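# Remove the box lid and set it top-up on the table

## Task

Lift the lid off the box, set it down flat and top-side up so it rests entirely on the table without contacting the box, and release it. The box must stay upright. Letting the lid fly free more than a few centimetres above the table may fail the task, though small hops while it still sits on the box are acceptable. The result only counts if it holds without the robot supporting anything.

## Robot and tools

Robot: two 7-joint arms, left_arm and right_arm, each with a parallel two-finger gripper. These names do not refer to image sides. Joint ranges in rad, base to hand: waist ±6.283, shoulder ±2.250, upper arm roll ±6.283, elbow ±2.580, forearm roll ±6.283, wrist pitch ±2.100, wrist roll ±6.283. Load limits in N m: the first four joints 48.6, the last three 30.6, counting a held object's weight.

Frames: result poses use one shared scene frame. The origin sits on the table surface midway between the arms, +z is up, +x points out over the table, and left_arm is on the +y side. Positions are in metres and orientations are quaternions in wxyz order. Printed positions can be slightly off, especially at long reach. Each gripper also has its own axes: the fingers extend along its +z and close along its x. end_effector_position is the point midway between the pads, and the fingertips reach 17.5 mm past it. A pure rotation pivots about that point, which lies 25 mm off the last joint axis toward the gripper's -y.

Row format (used by execute_actions and move): one flat list of 18 numbers, each in [-1, 1], covering both arms even if only one moves. Order: left dx, dy, dz, rx, ry, rz, left gripper position, force_limit, speed, then the same nine for the right arm. dx to rz are offsets, not a pose, expressed in that gripper's own axes and measured from its pose in the most recent result that showed it. Before any result in the scene, and for the second or later call within one reply, they are measured from where the gripper is when the action begins. A value of 1.0 equals 0.6 m or 180 degrees; rx, ry, rz form a single rotation vector. All-zero offsets are not idle: they pull the arm back to the reference pose. The three gripper numbers are absolute settings. position: +1 fully open (50 mm), about -0.65 pads touching, -1 to grip until stopped by an object. force_limit: -1 about 20 N per pad, 0 about 102 N, +1 about 185 N, with actual grip up to roughly 17% above. speed: -1 about 20 mm/s, 0 about 85, +1 about 150. A 0 is a real command, so resend the current three numbers to leave a gripper unchanged. New force or speed values only apply after a position change of at least 0.01.

execute_actions: arguments actions (a list with zero or one item) and optional pictures (boolean). Empty list: just report state. An action {"rows": [...], "steps": n} plays 1 to 15 rows for up to 15 steps of 1/30 s; every row is measured from the same reference, not from the prior row, and the final row repeats if steps outnumber rows. A wait {"steps": n} with no rows, n up to 300, ends n steps after the previous result, with your thinking time included. A refused call sends nothing.

move: argument target (one 18-number row as above) and speed in m/s, 0.002 to 0.5, default 0.25; rotation is capped at twice that value in rad/s. Each gripper travels a straight path toward its target, paths finishing together within 0.5 to 10 s (cut off at 10 s), turning the short way. Paths ignore obstacles and the other arm; grippers lag, drift, and may overshoot speed near full reach. The finger numbers are applied at the start. The result has a move: line with the ending (done, off_target, moving, held, fault), any limits (paced = commanded pose clipped; held = some steps blocked, after which motion may surge), and each gripper's remaining distance.

wait: seconds from 0 to 10; nothing new is commanded. zoom_image: camera (cam_high, cam_low, cam_left_wrist, cam_right_wrist) and region [x0, y0, x1, y1] in pixels from the top-left, at most 504 by 504. All cameras give 896x504 images. finished_scene: pass the current scene number; it is final and grades the scene then.

Motion details: each step, the commanded pose is limited to 70 mm and 16 degrees from the measured pose, and position wins over orientation when both cannot be met. After an action ends, an arm only continues to its last clipped pose, so check the reported pose and send the remainder. Elbows stop just before full extension. The simulation keeps running while you compose a reply.

Result lines: the state line gives each arm's pose. object_status: 0 moving, 1 stopped by something while opening, 2 stopped while closing (a real grip; confirm this after sending -1), 3 reached the target or pads met (usually nothing held). Gripper opening is about (250 - position_measured) x 0.202 mm. HELD flags steps where part of your row was withheld; pose unreachable names an arm the clearance check altered. Hand target shows where the controller is steering each gripper. Joint torque readings carry offsets and noise. MOTOR HOT appears from 60 °C; at 75 °C an OVER-TEMPERATURE FAULT lets the arm sag. A TORQUE FAULT halts the arm for 10 s and drops the remainder of the call.

Cautions: grips release and re-close on their own if force falls, except after gripping at force_limit -1, which keeps reporting 2 even if the object slips away; grips on a fixed, off-centre object weaken over time. Faster contact and targets set deeper past a surface mean harder impacts. Keep the arms from striking or pressing on each other. Never knock anything off the table, drop the lid from height, or slam. Random brief pushes may nudge loose objects.

Each tool is called after ">>>" as a command line: name --argument value for each argument, lists and objects as JSON in quotes; but a table of rows of numbers goes row by row, as --pt "numbers of a row", without its own name.

## Session

>>> execute_actions --actions '[]'

Scene clock: 0.00 s of 4100.00 s.
left_arm: end_effector_position=(+0.6402, +0.2709, +0.3197) position_measured=3 object_status=3 end_effector_quat_wxyz=(-0.268, +0.938, -0.127, +0.180) | right_arm: end_effector_position=(+0.3896, -0.3251, +0.1794) position_measured=3 object_status=3 end_effector_quat_wxyz=(-0.002, +0.644, +0.765, -0.001)
Joint positions: left_arm=[ 0.661  0.677  0.156  1.047 -0.764  1.403  0.479] | right_arm=[-0.056  0.435 -0.001  1.656 -0.001  1.055  1.516]
Joint velocities: left_arm=[ 0.     0.002  0.    -0.    -0.    -0.001  0.   ] | right_arm=[-0.     0.001  0.001  0.001  0.    -0.     0.   ]
Joint torques (N m, as the joint torque sensors report them, + toward a larger angle): no reading
Hand target (left_arm): +0.640, +0.271, +0.320; -0.268, +0.938, -0.127, +0.180
Hand target (right_arm): +0.390, -0.325, +0.179; -0.002, +0.644, +0.765, -0.001

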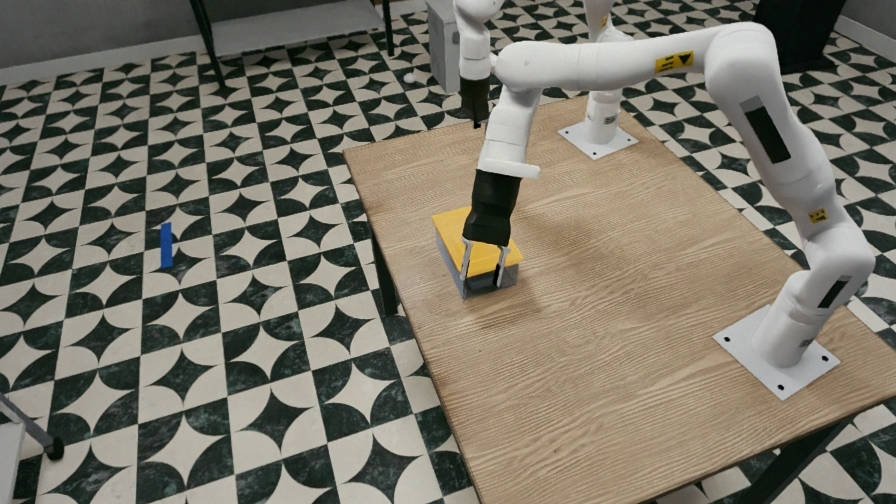

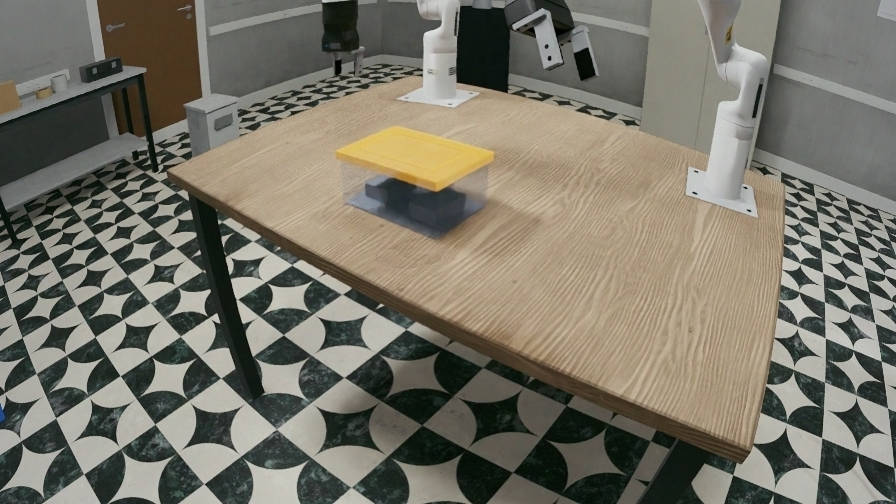

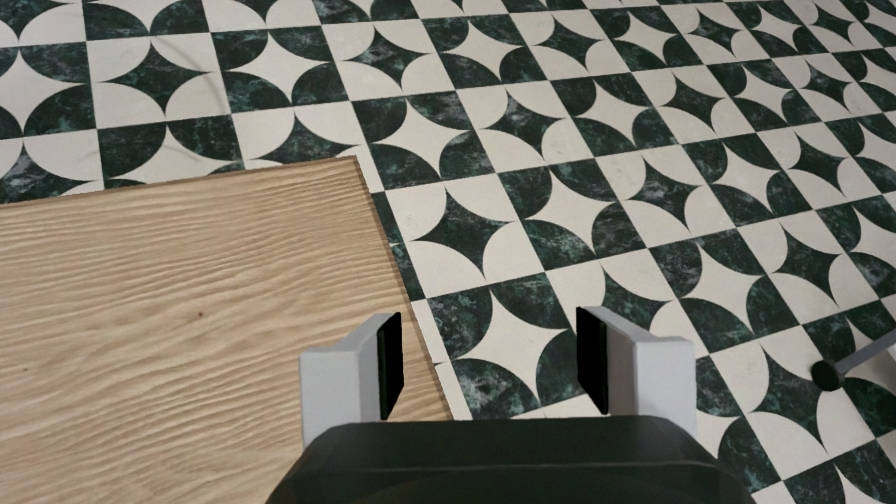

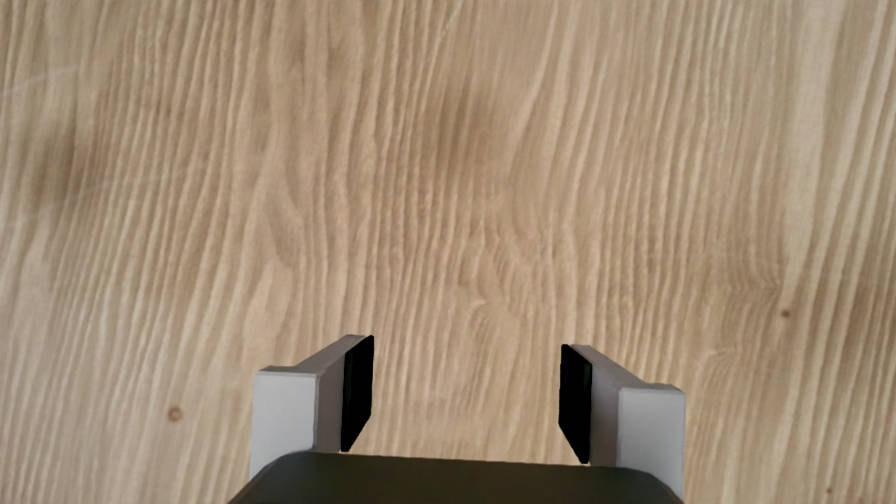

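>>> zoom_image --camera "cam_low" --region '[310, 100, 530, 250]'

>>> zoom_image --camera "cam_high" --region '[400, 180, 580, 320]'

Region (310, 100, 530, 250) of cam_low's 896x504 image, scaled by 2.291, with more detail than that image has; it fills the top 344 rows of this view, and the rest is white.

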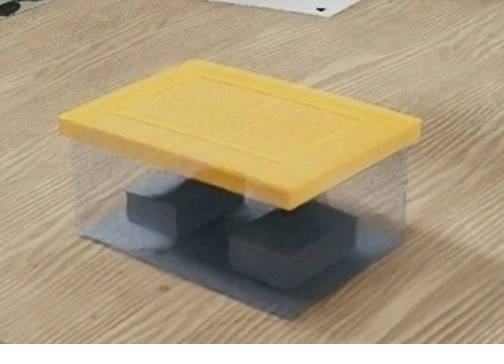

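Region (400, 180, 580, 320) of cam_high's 896x504 image, scaled by 2.800, with more detail than that image has.

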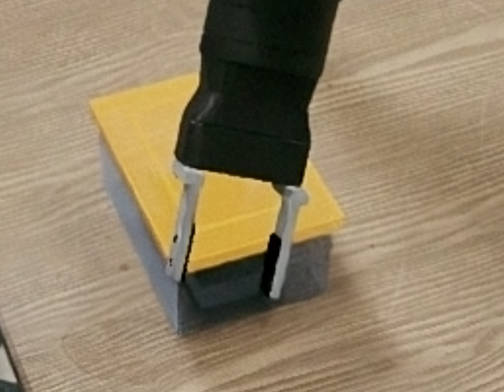

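>>> move --target '[-0.43,-0.08,-0.09,-0.174,-0.117,-0.083,1,0,0,0.3,0.45,-0.36,0,0,0,1,0,0]'

Scene clock: 6.83 s of 4100.00 s.
left_arm: end_effector_position=(+0.3915, +0.3720, +0.3183) position_measured=3 object_status=3 end_effector_quat_wxyz=(-0.001, +1.000, +0.001, -0.001) | right_arm: end_effector_position=(+0.6246, -0.1024, +0.3938) position_measured=3 object_status=3 end_effector_quat_wxyz=(+0.089, +0.633, +0.745, +0.190)
Joint positions: left_arm=[ 0.169  0.132  0.183  1.61  -0.026  1.403  0.198] | right_arm=[-0.285  0.947  0.024  0.033 -0.012  1.739  1.284]
Joint velocities: left_arm=[-0.002 -0.001 -0.001  0.     0.    -0.001 -0.001] | right_arm=[-0.     0.002  0.009 -0.    -0.011 -0.     0.   ]
Joint torques (N m, as the joint torque sensors report them, + toward a larger angle): left_arm=[ -0.23 -11.75   0.26  -9.52  -0.33  -0.28  -0.52] | right_arm=[  0.07 -27.36  -0.13  -9.56  -0.02  -1.3   -0.01]
Hand target (left_arm): +0.392, +0.372, +0.318; -0.001, +1.000, +0.001, -0.001
Hand target (right_arm): +0.625, -0.102, +0.394; +0.089, +0.633, +0.745, +0.190
Off the commanded pose (left_arm): 0.001 m, 0 deg.
Off the commanded pose (right_arm): 0.002 m, 24 deg; orientation clipped at the last step of the last action.
elbow stopped short (right arm): the move would have taken joint 4 (elbow) straighter than the controller allows; a more bent joint 4 avoids this.
After step 90, 1.77 s passed at rest.
move: off_target (right_arm); limits=paced

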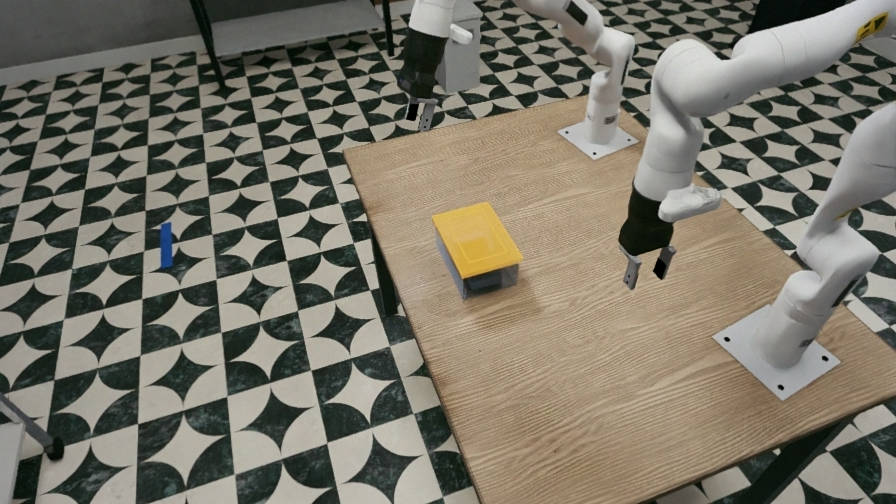

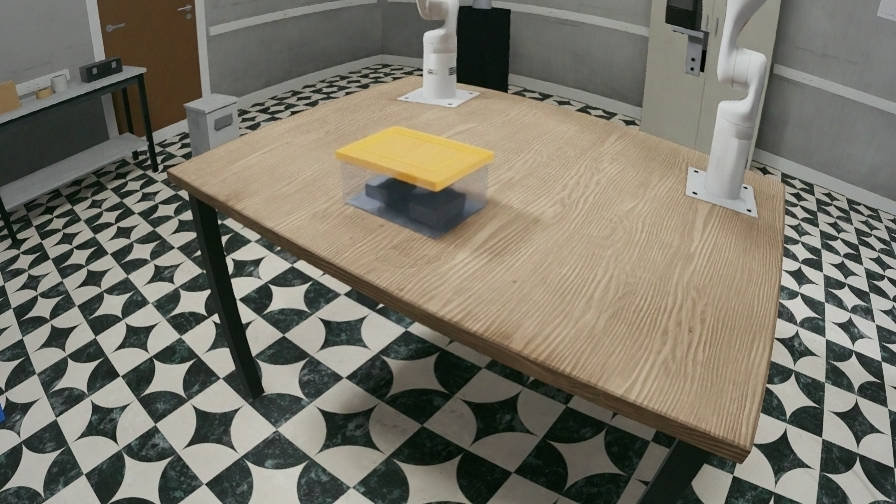

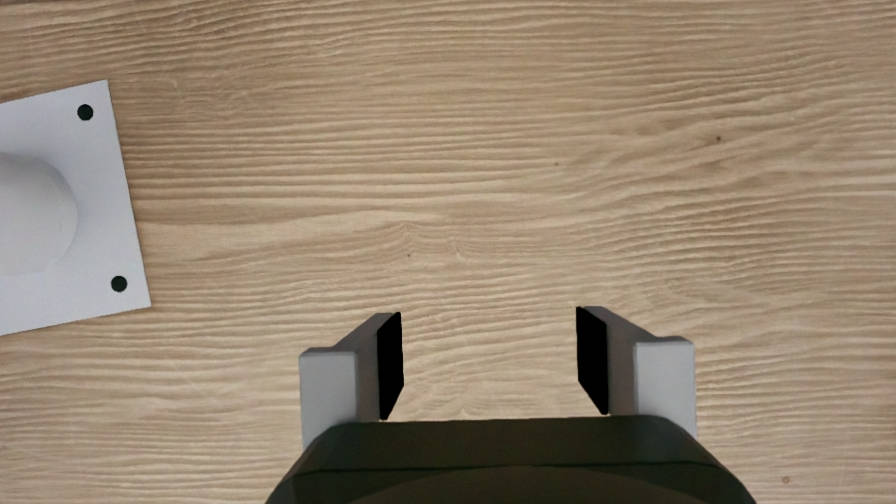

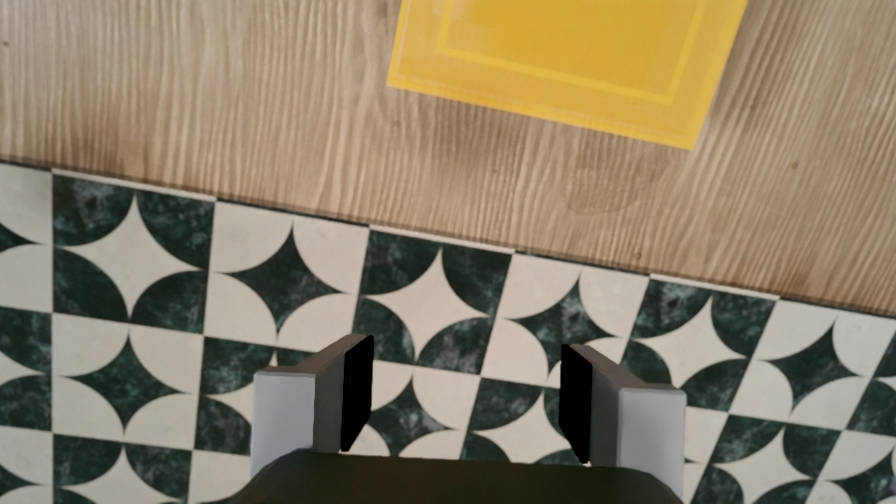

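>>> move --target '[0.217,0.53,0.03,0,0,0.5,1,0,0,-0.313,-0.327,0.083,0.244,0.083,0.572,1,0,0]' --speed 0.4

Scene clock: 13.00 s of 4100.00 s.
left_arm: end_effector_position=(+0.5231, +0.0549, +0.3020) position_measured=3 object_status=3 end_effector_quat_wxyz=(+0.001, -0.708, +0.707, -0.000) | right_arm: end_effector_position=(+0.4995, -0.3018, +0.2512) position_measured=3 object_status=3 end_effector_quat_wxyz=(-0.383, +0.924, +0.003, +0.001)
Joint positions: left_arm=[ 0.625  0.776  0.536  0.721 -0.372  1.709 -0.754] | right_arm=[ 0.465  0.696 -0.095  1.337 -0.719  1.377  0.465]
Joint velocities: left_arm=[ 0.008  0.014  0.001 -0.009 -0.002  0.002 -0.003] | right_arm=[ 0.004 -0.001  0.004  0.001 -0.002  0.001  0.003]
Joint torques (N m, as the joint torque sensors report them, + toward a larger angle): left_arm=[ -0.43 -23.07   2.6   -9.09  -0.22  -0.57  -0.34] | right_arm=[ -0.19 -21.25  -1.46  -8.32  -2.77   1.47   0.04]
Hand target (left_arm): +0.523, +0.054, +0.301; -0.001, +0.707, -0.707, -0.001
Hand target (right_arm): +0.500, -0.302, +0.251; -0.383, +0.924, +0.002, +0.001
Off the commanded pose (left_arm): 0.003 m, 0 deg.
Off the commanded pose (right_arm): 0.001 m, 0 deg.
After step 90, 0.27 s passed at rest.
move: done

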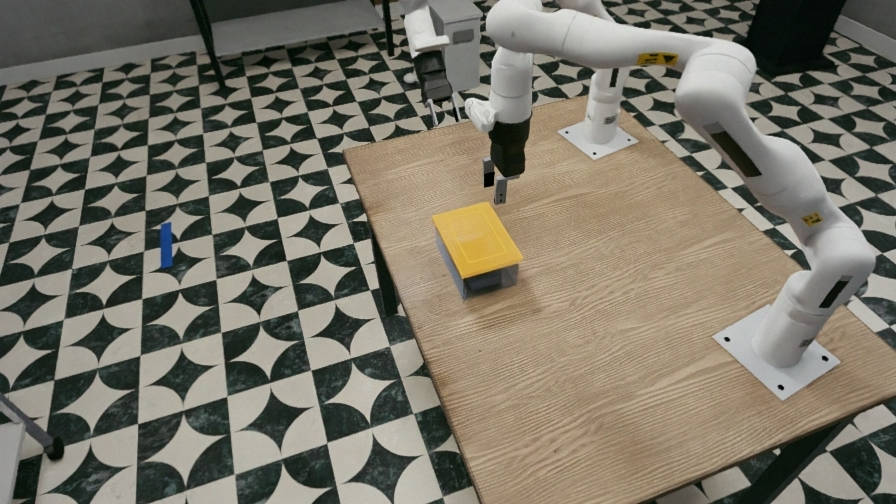

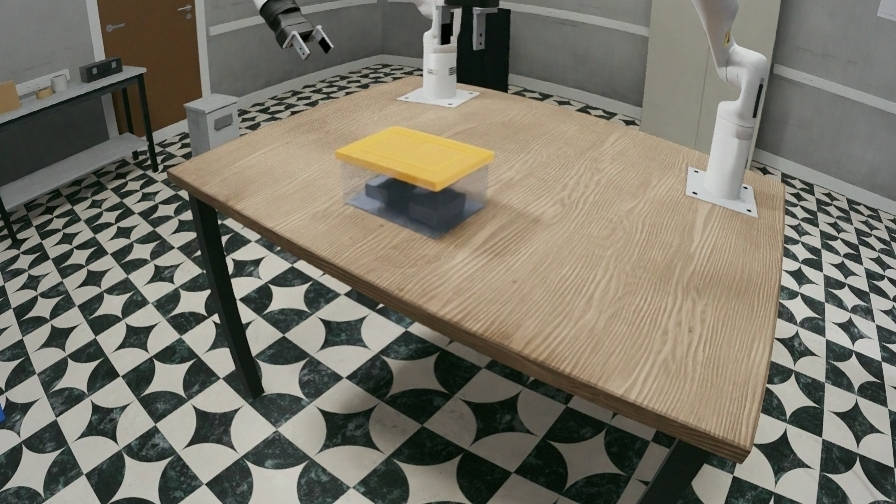

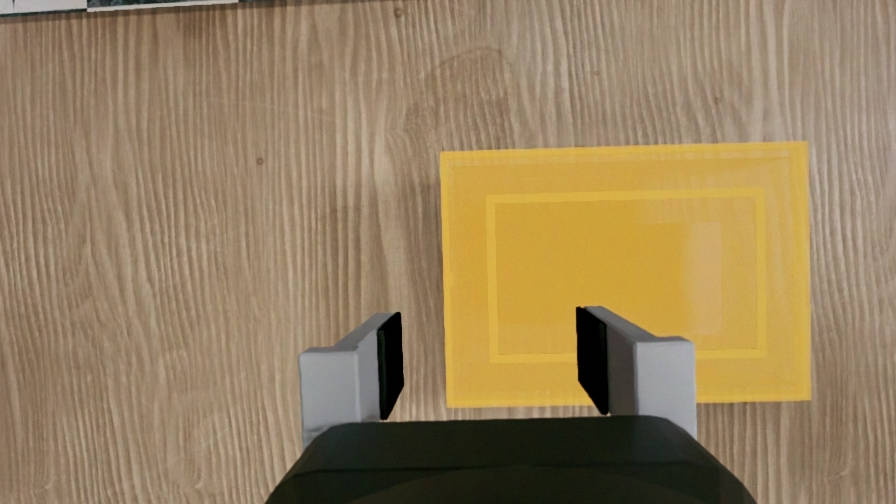

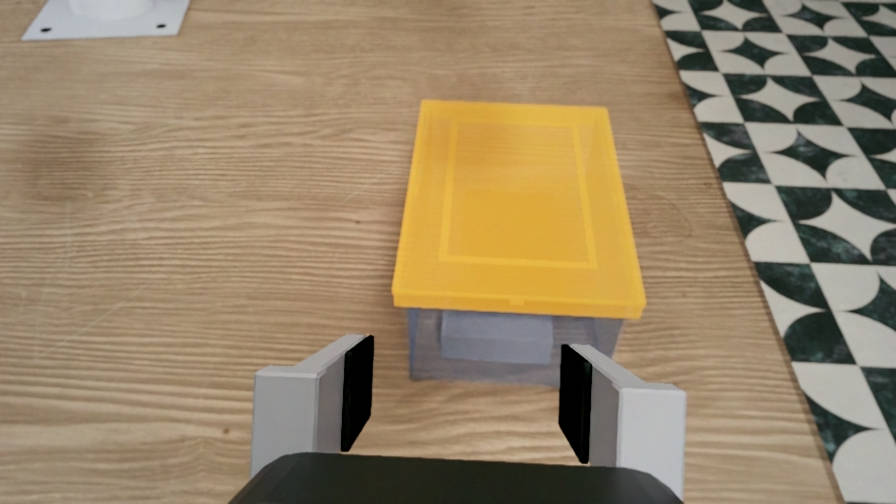

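>>> move --target '[-0.158,-0.02,0.3,0.195,0.195,0.472,1,0,0,0.058,0.058,0.247,0,0,0,1,0,0]' --speed 0.3

>>> zoom_image --camera "cam_low" --region '[250, 50, 610, 260]'

Scene clock: 18.07 s of 4100.00 s.
left_arm: end_effector_position=(+0.5343, +0.1488, +0.1213) position_measured=3 object_status=3 end_effector_quat_wxyz=(+0.001, +0.002, +0.925, -0.380) | right_arm: end_effector_position=(+0.5348, -0.2216, +0.1219) position_measured=3 object_status=3 end_effector_quat_wxyz=(-0.383, +0.924, +0.002, +0.001)
Joint positions: left_arm=[-0.452  1.215  1.253  1.686 -0.535  0.676 -2.615] | right_arm=[ 0.335  0.909 -0.138  1.377 -0.784  1.087  0.542]
Joint velocities: left_arm=[-0.     0.014 -0.005 -0.002  0.006  0.001 -0.004] | right_arm=[ 0.     0.002  0.001 -0.    -0.    -0.     0.   ]
Joint torques (N m, as the joint torque sensors report them, + toward a larger angle): left_arm=[ -0.1  -17.58  10.56  -3.     1.36  -1.61  -0.45] | right_arm=[ -0.17 -23.6   -2.25  -7.64  -2.29   1.5   -0.07]
Hand target (left_arm): +0.534, +0.149, +0.121; +0.000, +0.001, +0.925, -0.381
Hand target (right_arm): +0.535, -0.222, +0.122; -0.383, +0.924, +0.002, +0.001
Off the commanded pose (left_arm): 0.002 m, 0 deg.
Off the commanded pose (right_arm): 0.000 m, 0 deg.
move: done

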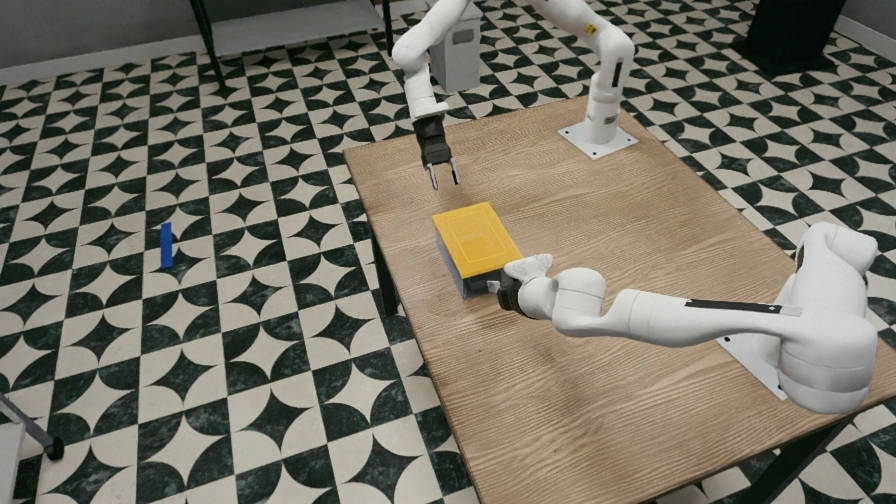

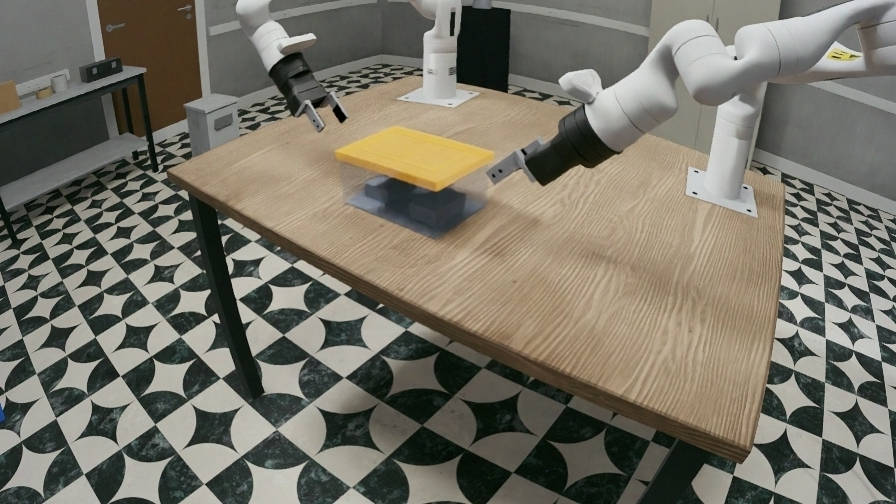

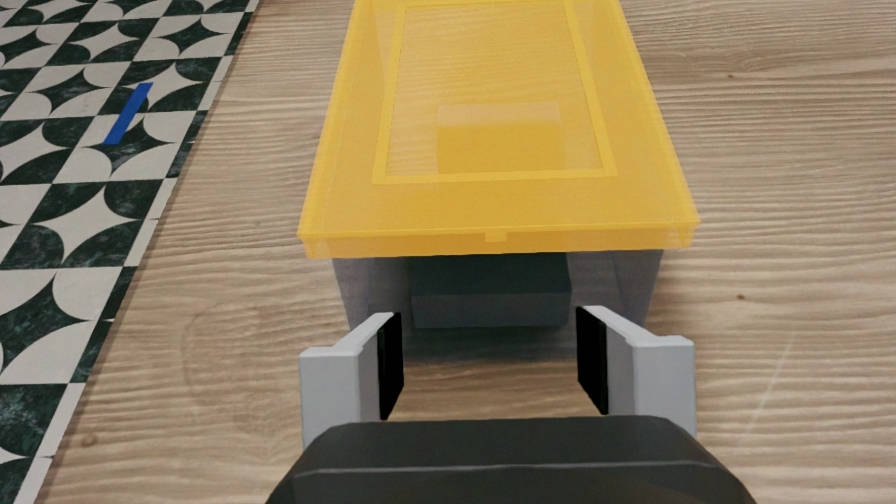

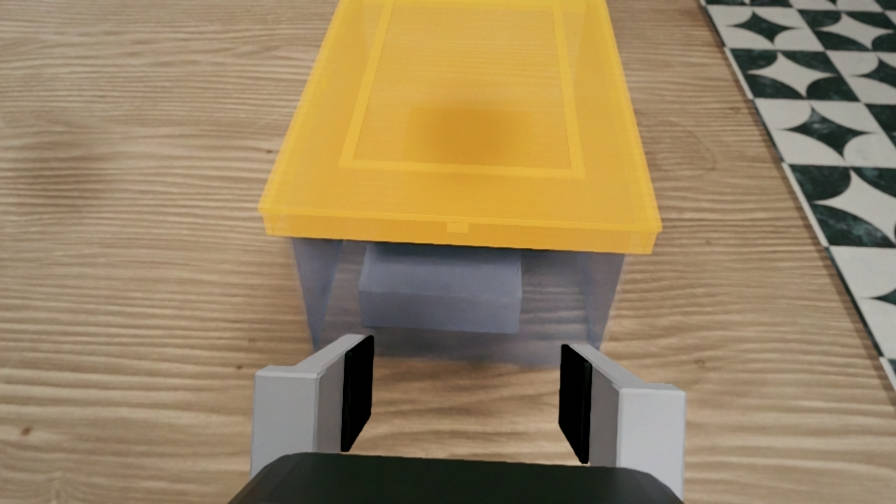

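Region (250, 50, 610, 260) of cam_low's 896x504 image, scaled by 1.400, with more detail than that image has; it fills the top 294 rows of this view, and the rest is white.

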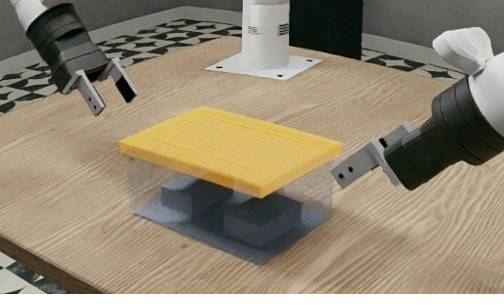

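>>> move --target '[0.004,0.032,0.103,0,0,0,1,0,0,-0.004,0.014,0.12,0,0,0,1,0,0]' --speed 0.1

>>> zoom_image --camera "cam_low" --region '[280, 90, 560, 250]'

Scene clock: 21.80 s of 4100.00 s.
left_arm: end_effector_position=(+0.5323, +0.1190, +0.0643) position_measured=3 object_status=3 end_effector_quat_wxyz=(+0.001, +0.002, +0.925, -0.381) | right_arm: end_effector_position=(+0.5327, -0.1767, +0.0652) position_measured=3 object_status=3 end_effector_quat_wxyz=(-0.383, +0.924, +0.002, +0.002)
Joint positions: left_arm=[-0.367  1.291  1.159  1.693 -0.594  0.55  -2.603] | right_arm=[ 0.277  0.996 -0.173  1.415 -0.833  0.943  0.594]
Joint velocities: left_arm=[ 0.005  0.001  0.001 -0.     0.    -0.001 -0.001] | right_arm=[-0.001  0.003  0.    -0.     0.    -0.    -0.   ]
Joint torques (N m, as the joint torque sensors report them, + toward a larger angle): left_arm=[ -0.23 -18.22  10.77  -2.21   1.14  -1.53  -0.47] | right_arm=[ -0.57 -23.62  -3.02  -6.6   -1.82   1.49  -0.17]
Hand target (left_arm): +0.532, +0.119, +0.064; +0.001, +0.002, +0.925, -0.381
Hand target (right_arm): +0.533, -0.177, +0.065; -0.383, +0.924, +0.002, +0.001
Off the commanded pose (left_arm): 0.001 m, 0 deg.
Off the commanded pose (right_arm): 0.000 m, 0 deg.
move: done

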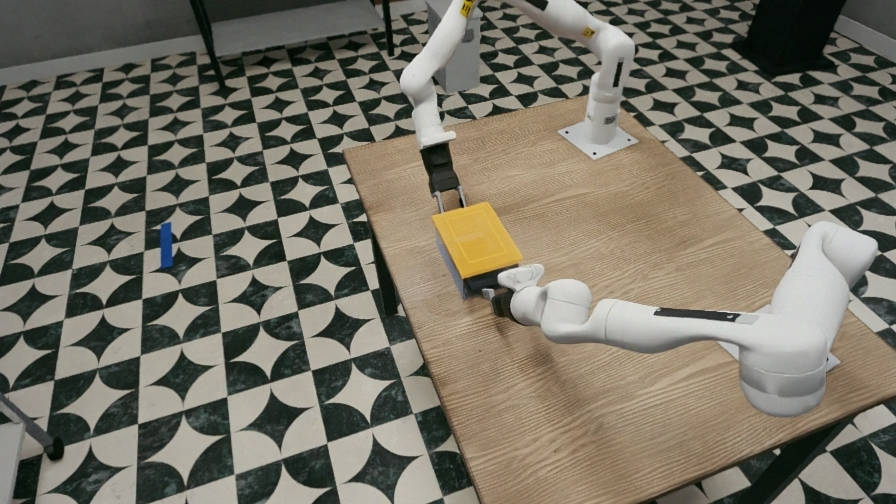

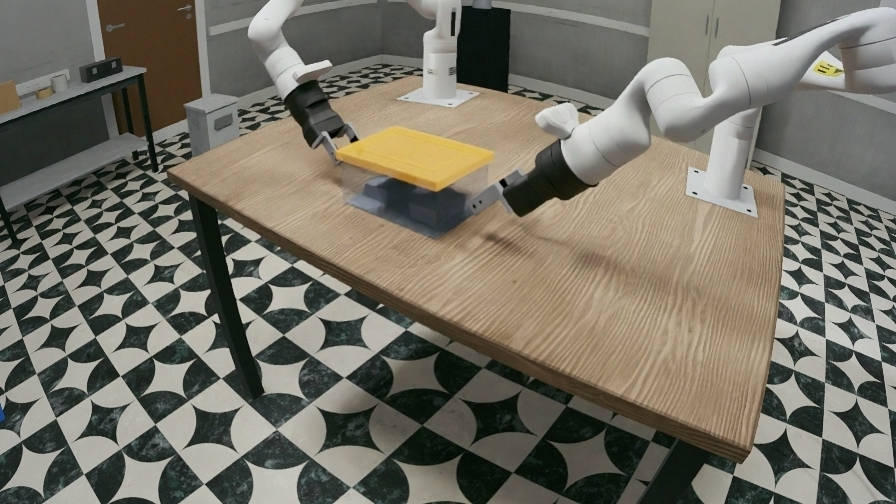

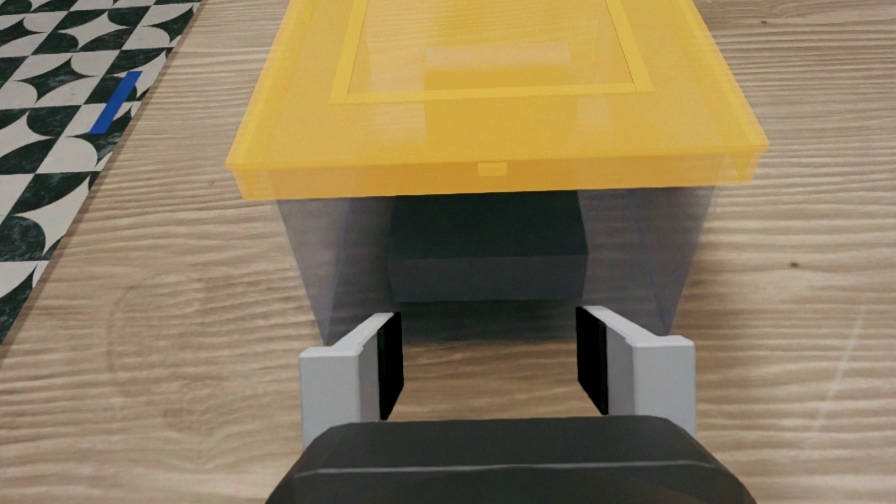

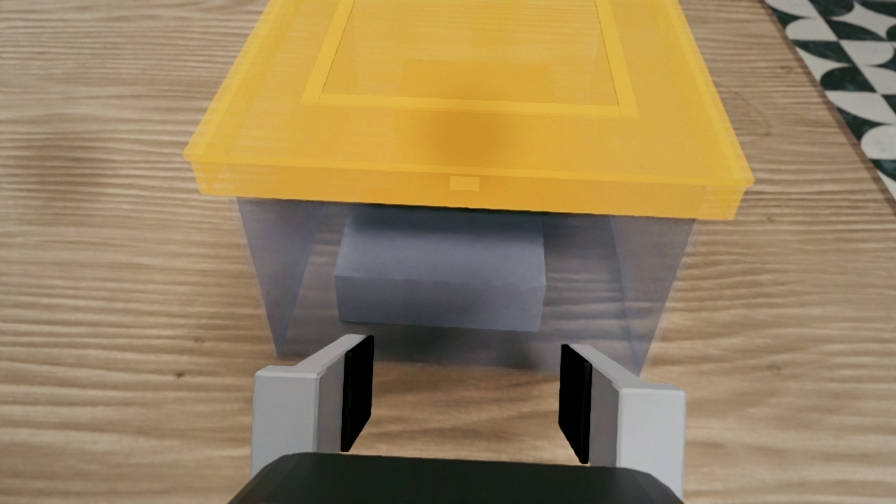

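Region (280, 90, 560, 250) of cam_low's 896x504 image, scaled by 1.800, with more detail than that image has; it fills the top 288 rows of this view, and the rest is white.

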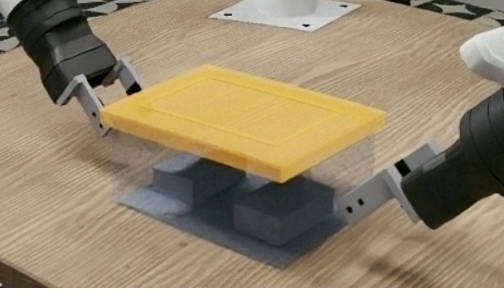

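>>> move --target '[0,-0.038,0.0095,0,0,0,1,0,0,0,-0.04,0.012,0,0,0,1,0,0]' --speed 0.04

>>> zoom_image --camera "cam_low" --region '[400, 130, 560, 240]'

Scene clock: 23.90 s of 4100.00 s.
left_arm: end_effector_position=(+0.5323, +0.0989, +0.0763) position_measured=3 object_status=3 end_effector_quat_wxyz=(+0.001, +0.001, +0.925, -0.381) | right_arm: end_effector_position=(+0.5326, -0.1547, +0.0769) position_measured=3 object_status=3 end_effector_quat_wxyz=(-0.383, +0.924, +0.002, +0.001)
Joint positions: left_arm=[-0.325  1.265  1.162  1.682 -0.582  0.543 -2.57 ] | right_arm=[ 0.24   0.974 -0.176  1.419 -0.842  0.93   0.558]
Joint velocities: left_arm=[ 0.001 -0.002 -0.001 -0.    -0.002  0.     0.   ] | right_arm=[-0.001 -0.001 -0.002  0.     0.001 -0.001  0.001]
Joint torques (N m, as the joint torque sensors report them, + toward a larger angle): left_arm=[ -0.72 -18.06  10.72  -2.54   0.99  -1.56  -0.42] | right_arm=[ -0.02 -23.72  -3.13  -6.97  -2.37   1.48   0.08]
Hand target (left_arm): +0.532, +0.099, +0.076; +0.001, +0.002, +0.925, -0.381
Hand target (right_arm): +0.533, -0.155, +0.077; -0.383, +0.924, +0.002, +0.001
Off the commanded pose (left_arm): 0.000 m, 0 deg.
Off the commanded pose (right_arm): 0.000 m, 0 deg.
move: done

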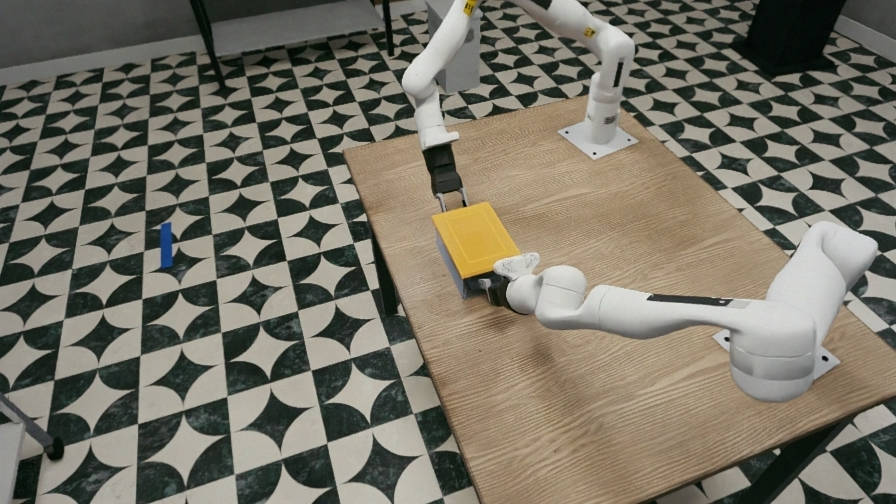

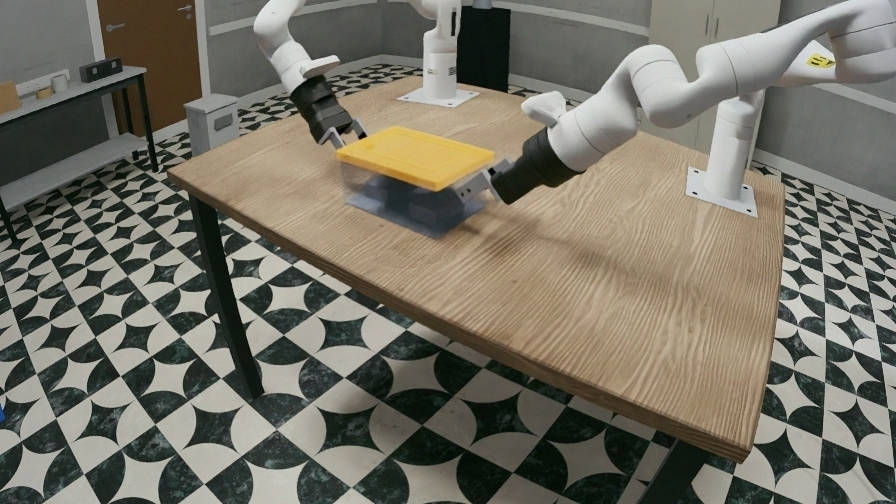

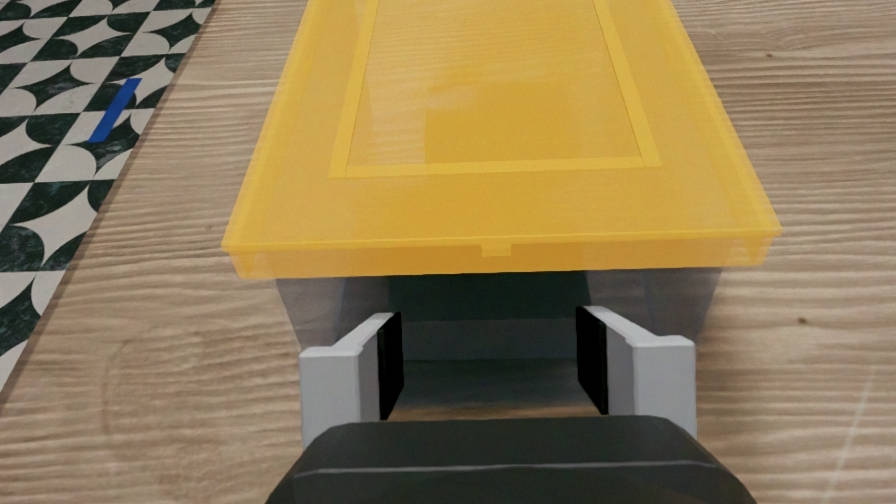

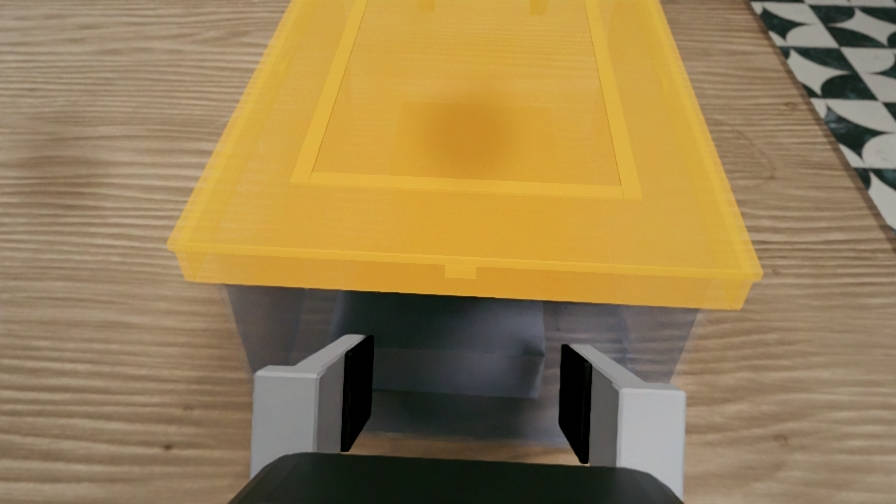

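Region (400, 130, 560, 240) of cam_low's 896x504 image, scaled by 3.150, with more detail than that image has; it fills the top 346 rows of this view, and the rest is white.

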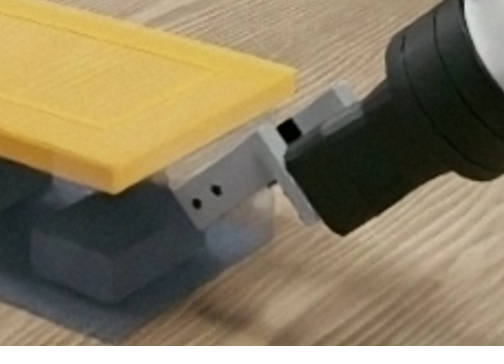

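>>> move --target '[0,-0.012,0.012,0,0,0,1,0,0,0,-0.012,0.012,0,0,0,1,0,0]' --speed 0.015

>>> zoom_image --camera "cam_low" --region '[400, 130, 560, 240]'

Scene clock: 25.70 s of 4100.00 s.
left_arm: end_effector_position=(+0.5326, +0.0898, +0.0760) position_measured=3 object_status=3 end_effector_quat_wxyz=(+0.001, +0.001, +0.925, -0.380) | right_arm: end_effector_position=(+0.5327, -0.1448, +0.0769) position_measured=3 object_status=3 end_effector_quat_wxyz=(-0.383, +0.924, +0.002, +0.002)
Joint positions: left_arm=[-0.303  1.262  1.156  1.676 -0.582  0.533 -2.557] | right_arm=[ 0.224  0.974 -0.18   1.419 -0.847  0.917  0.548]
Joint velocities: left_arm=[ 0.002  0.     0.    -0.    -0.002  0.001  0.   ] | right_arm=[-0.001 -0.001 -0.001 -0.001  0.    -0.001 -0.001]
Joint torques (N m, as the joint torque sensors report them, + toward a larger angle): left_arm=[  0.97 -17.91  11.01  -2.73   0.86  -2.18  -0.31] | right_arm=[  0.14 -23.32  -3.37  -7.33  -2.08   1.72  -0.26]
Hand target (left_arm): +0.532, +0.089, +0.076; +0.001, +0.001, +0.925, -0.381
Hand target (right_arm): +0.533, -0.145, +0.077; -0.383, +0.924, +0.002, +0.001
Off the commanded pose (left_arm): 0.001 m, 0 deg.
Off the commanded pose (right_arm): 0.000 m, 0 deg.
move: done

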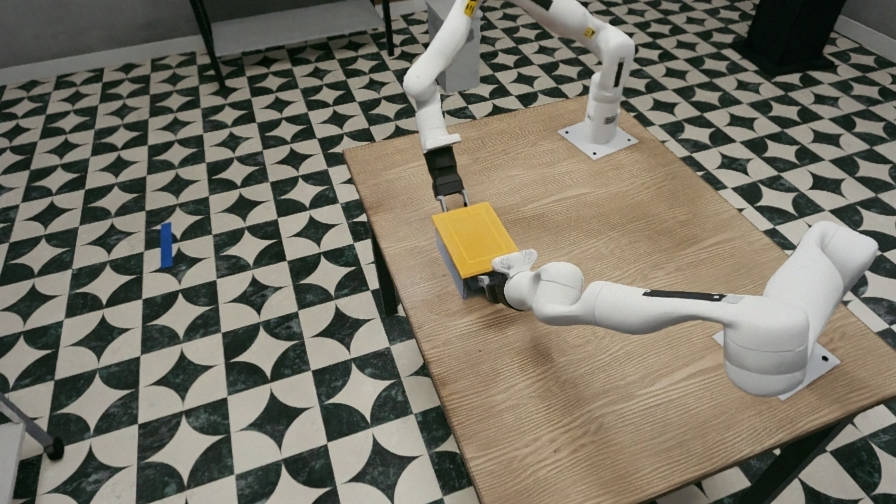

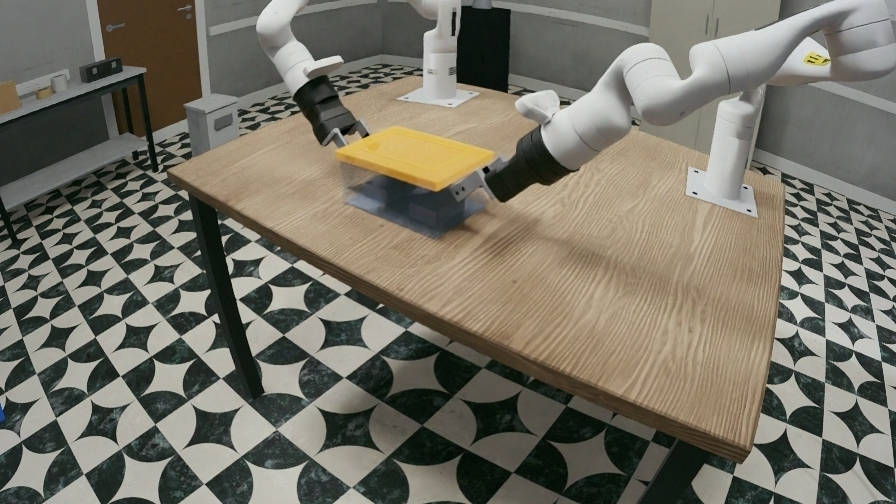

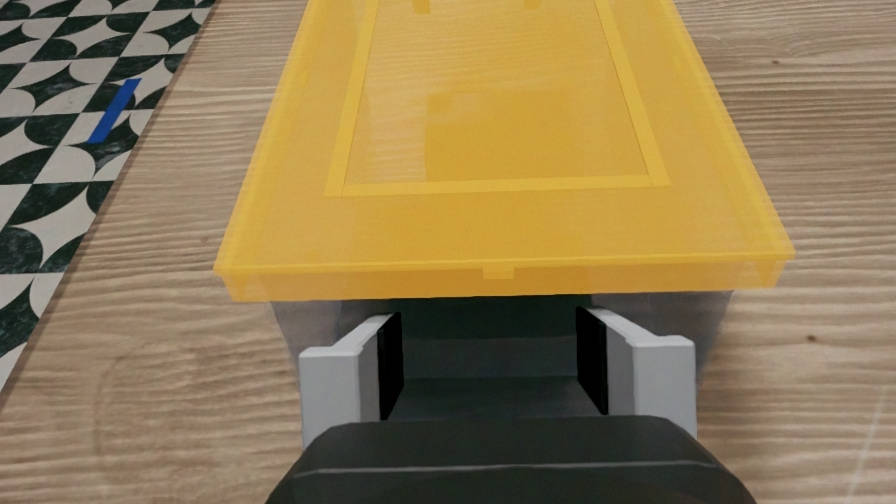

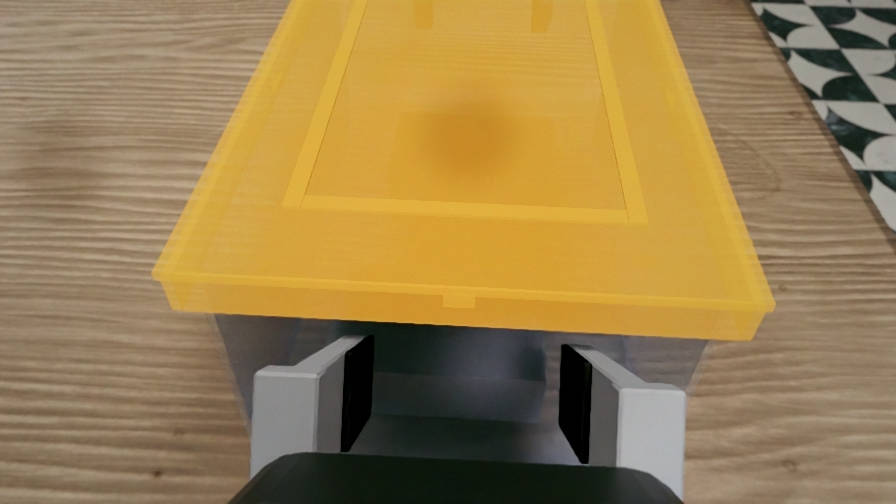

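Region (400, 130, 560, 240) of cam_low's 896x504 image, scaled by 3.150, with more detail than that image has; it fills the top 346 rows of this view, and the rest is white.

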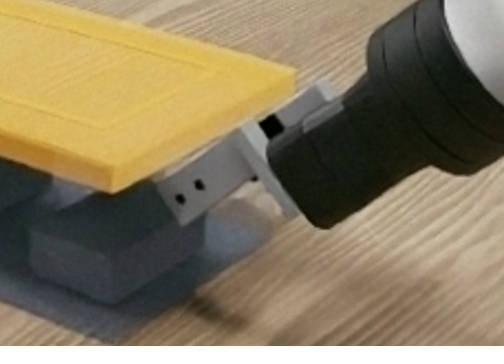

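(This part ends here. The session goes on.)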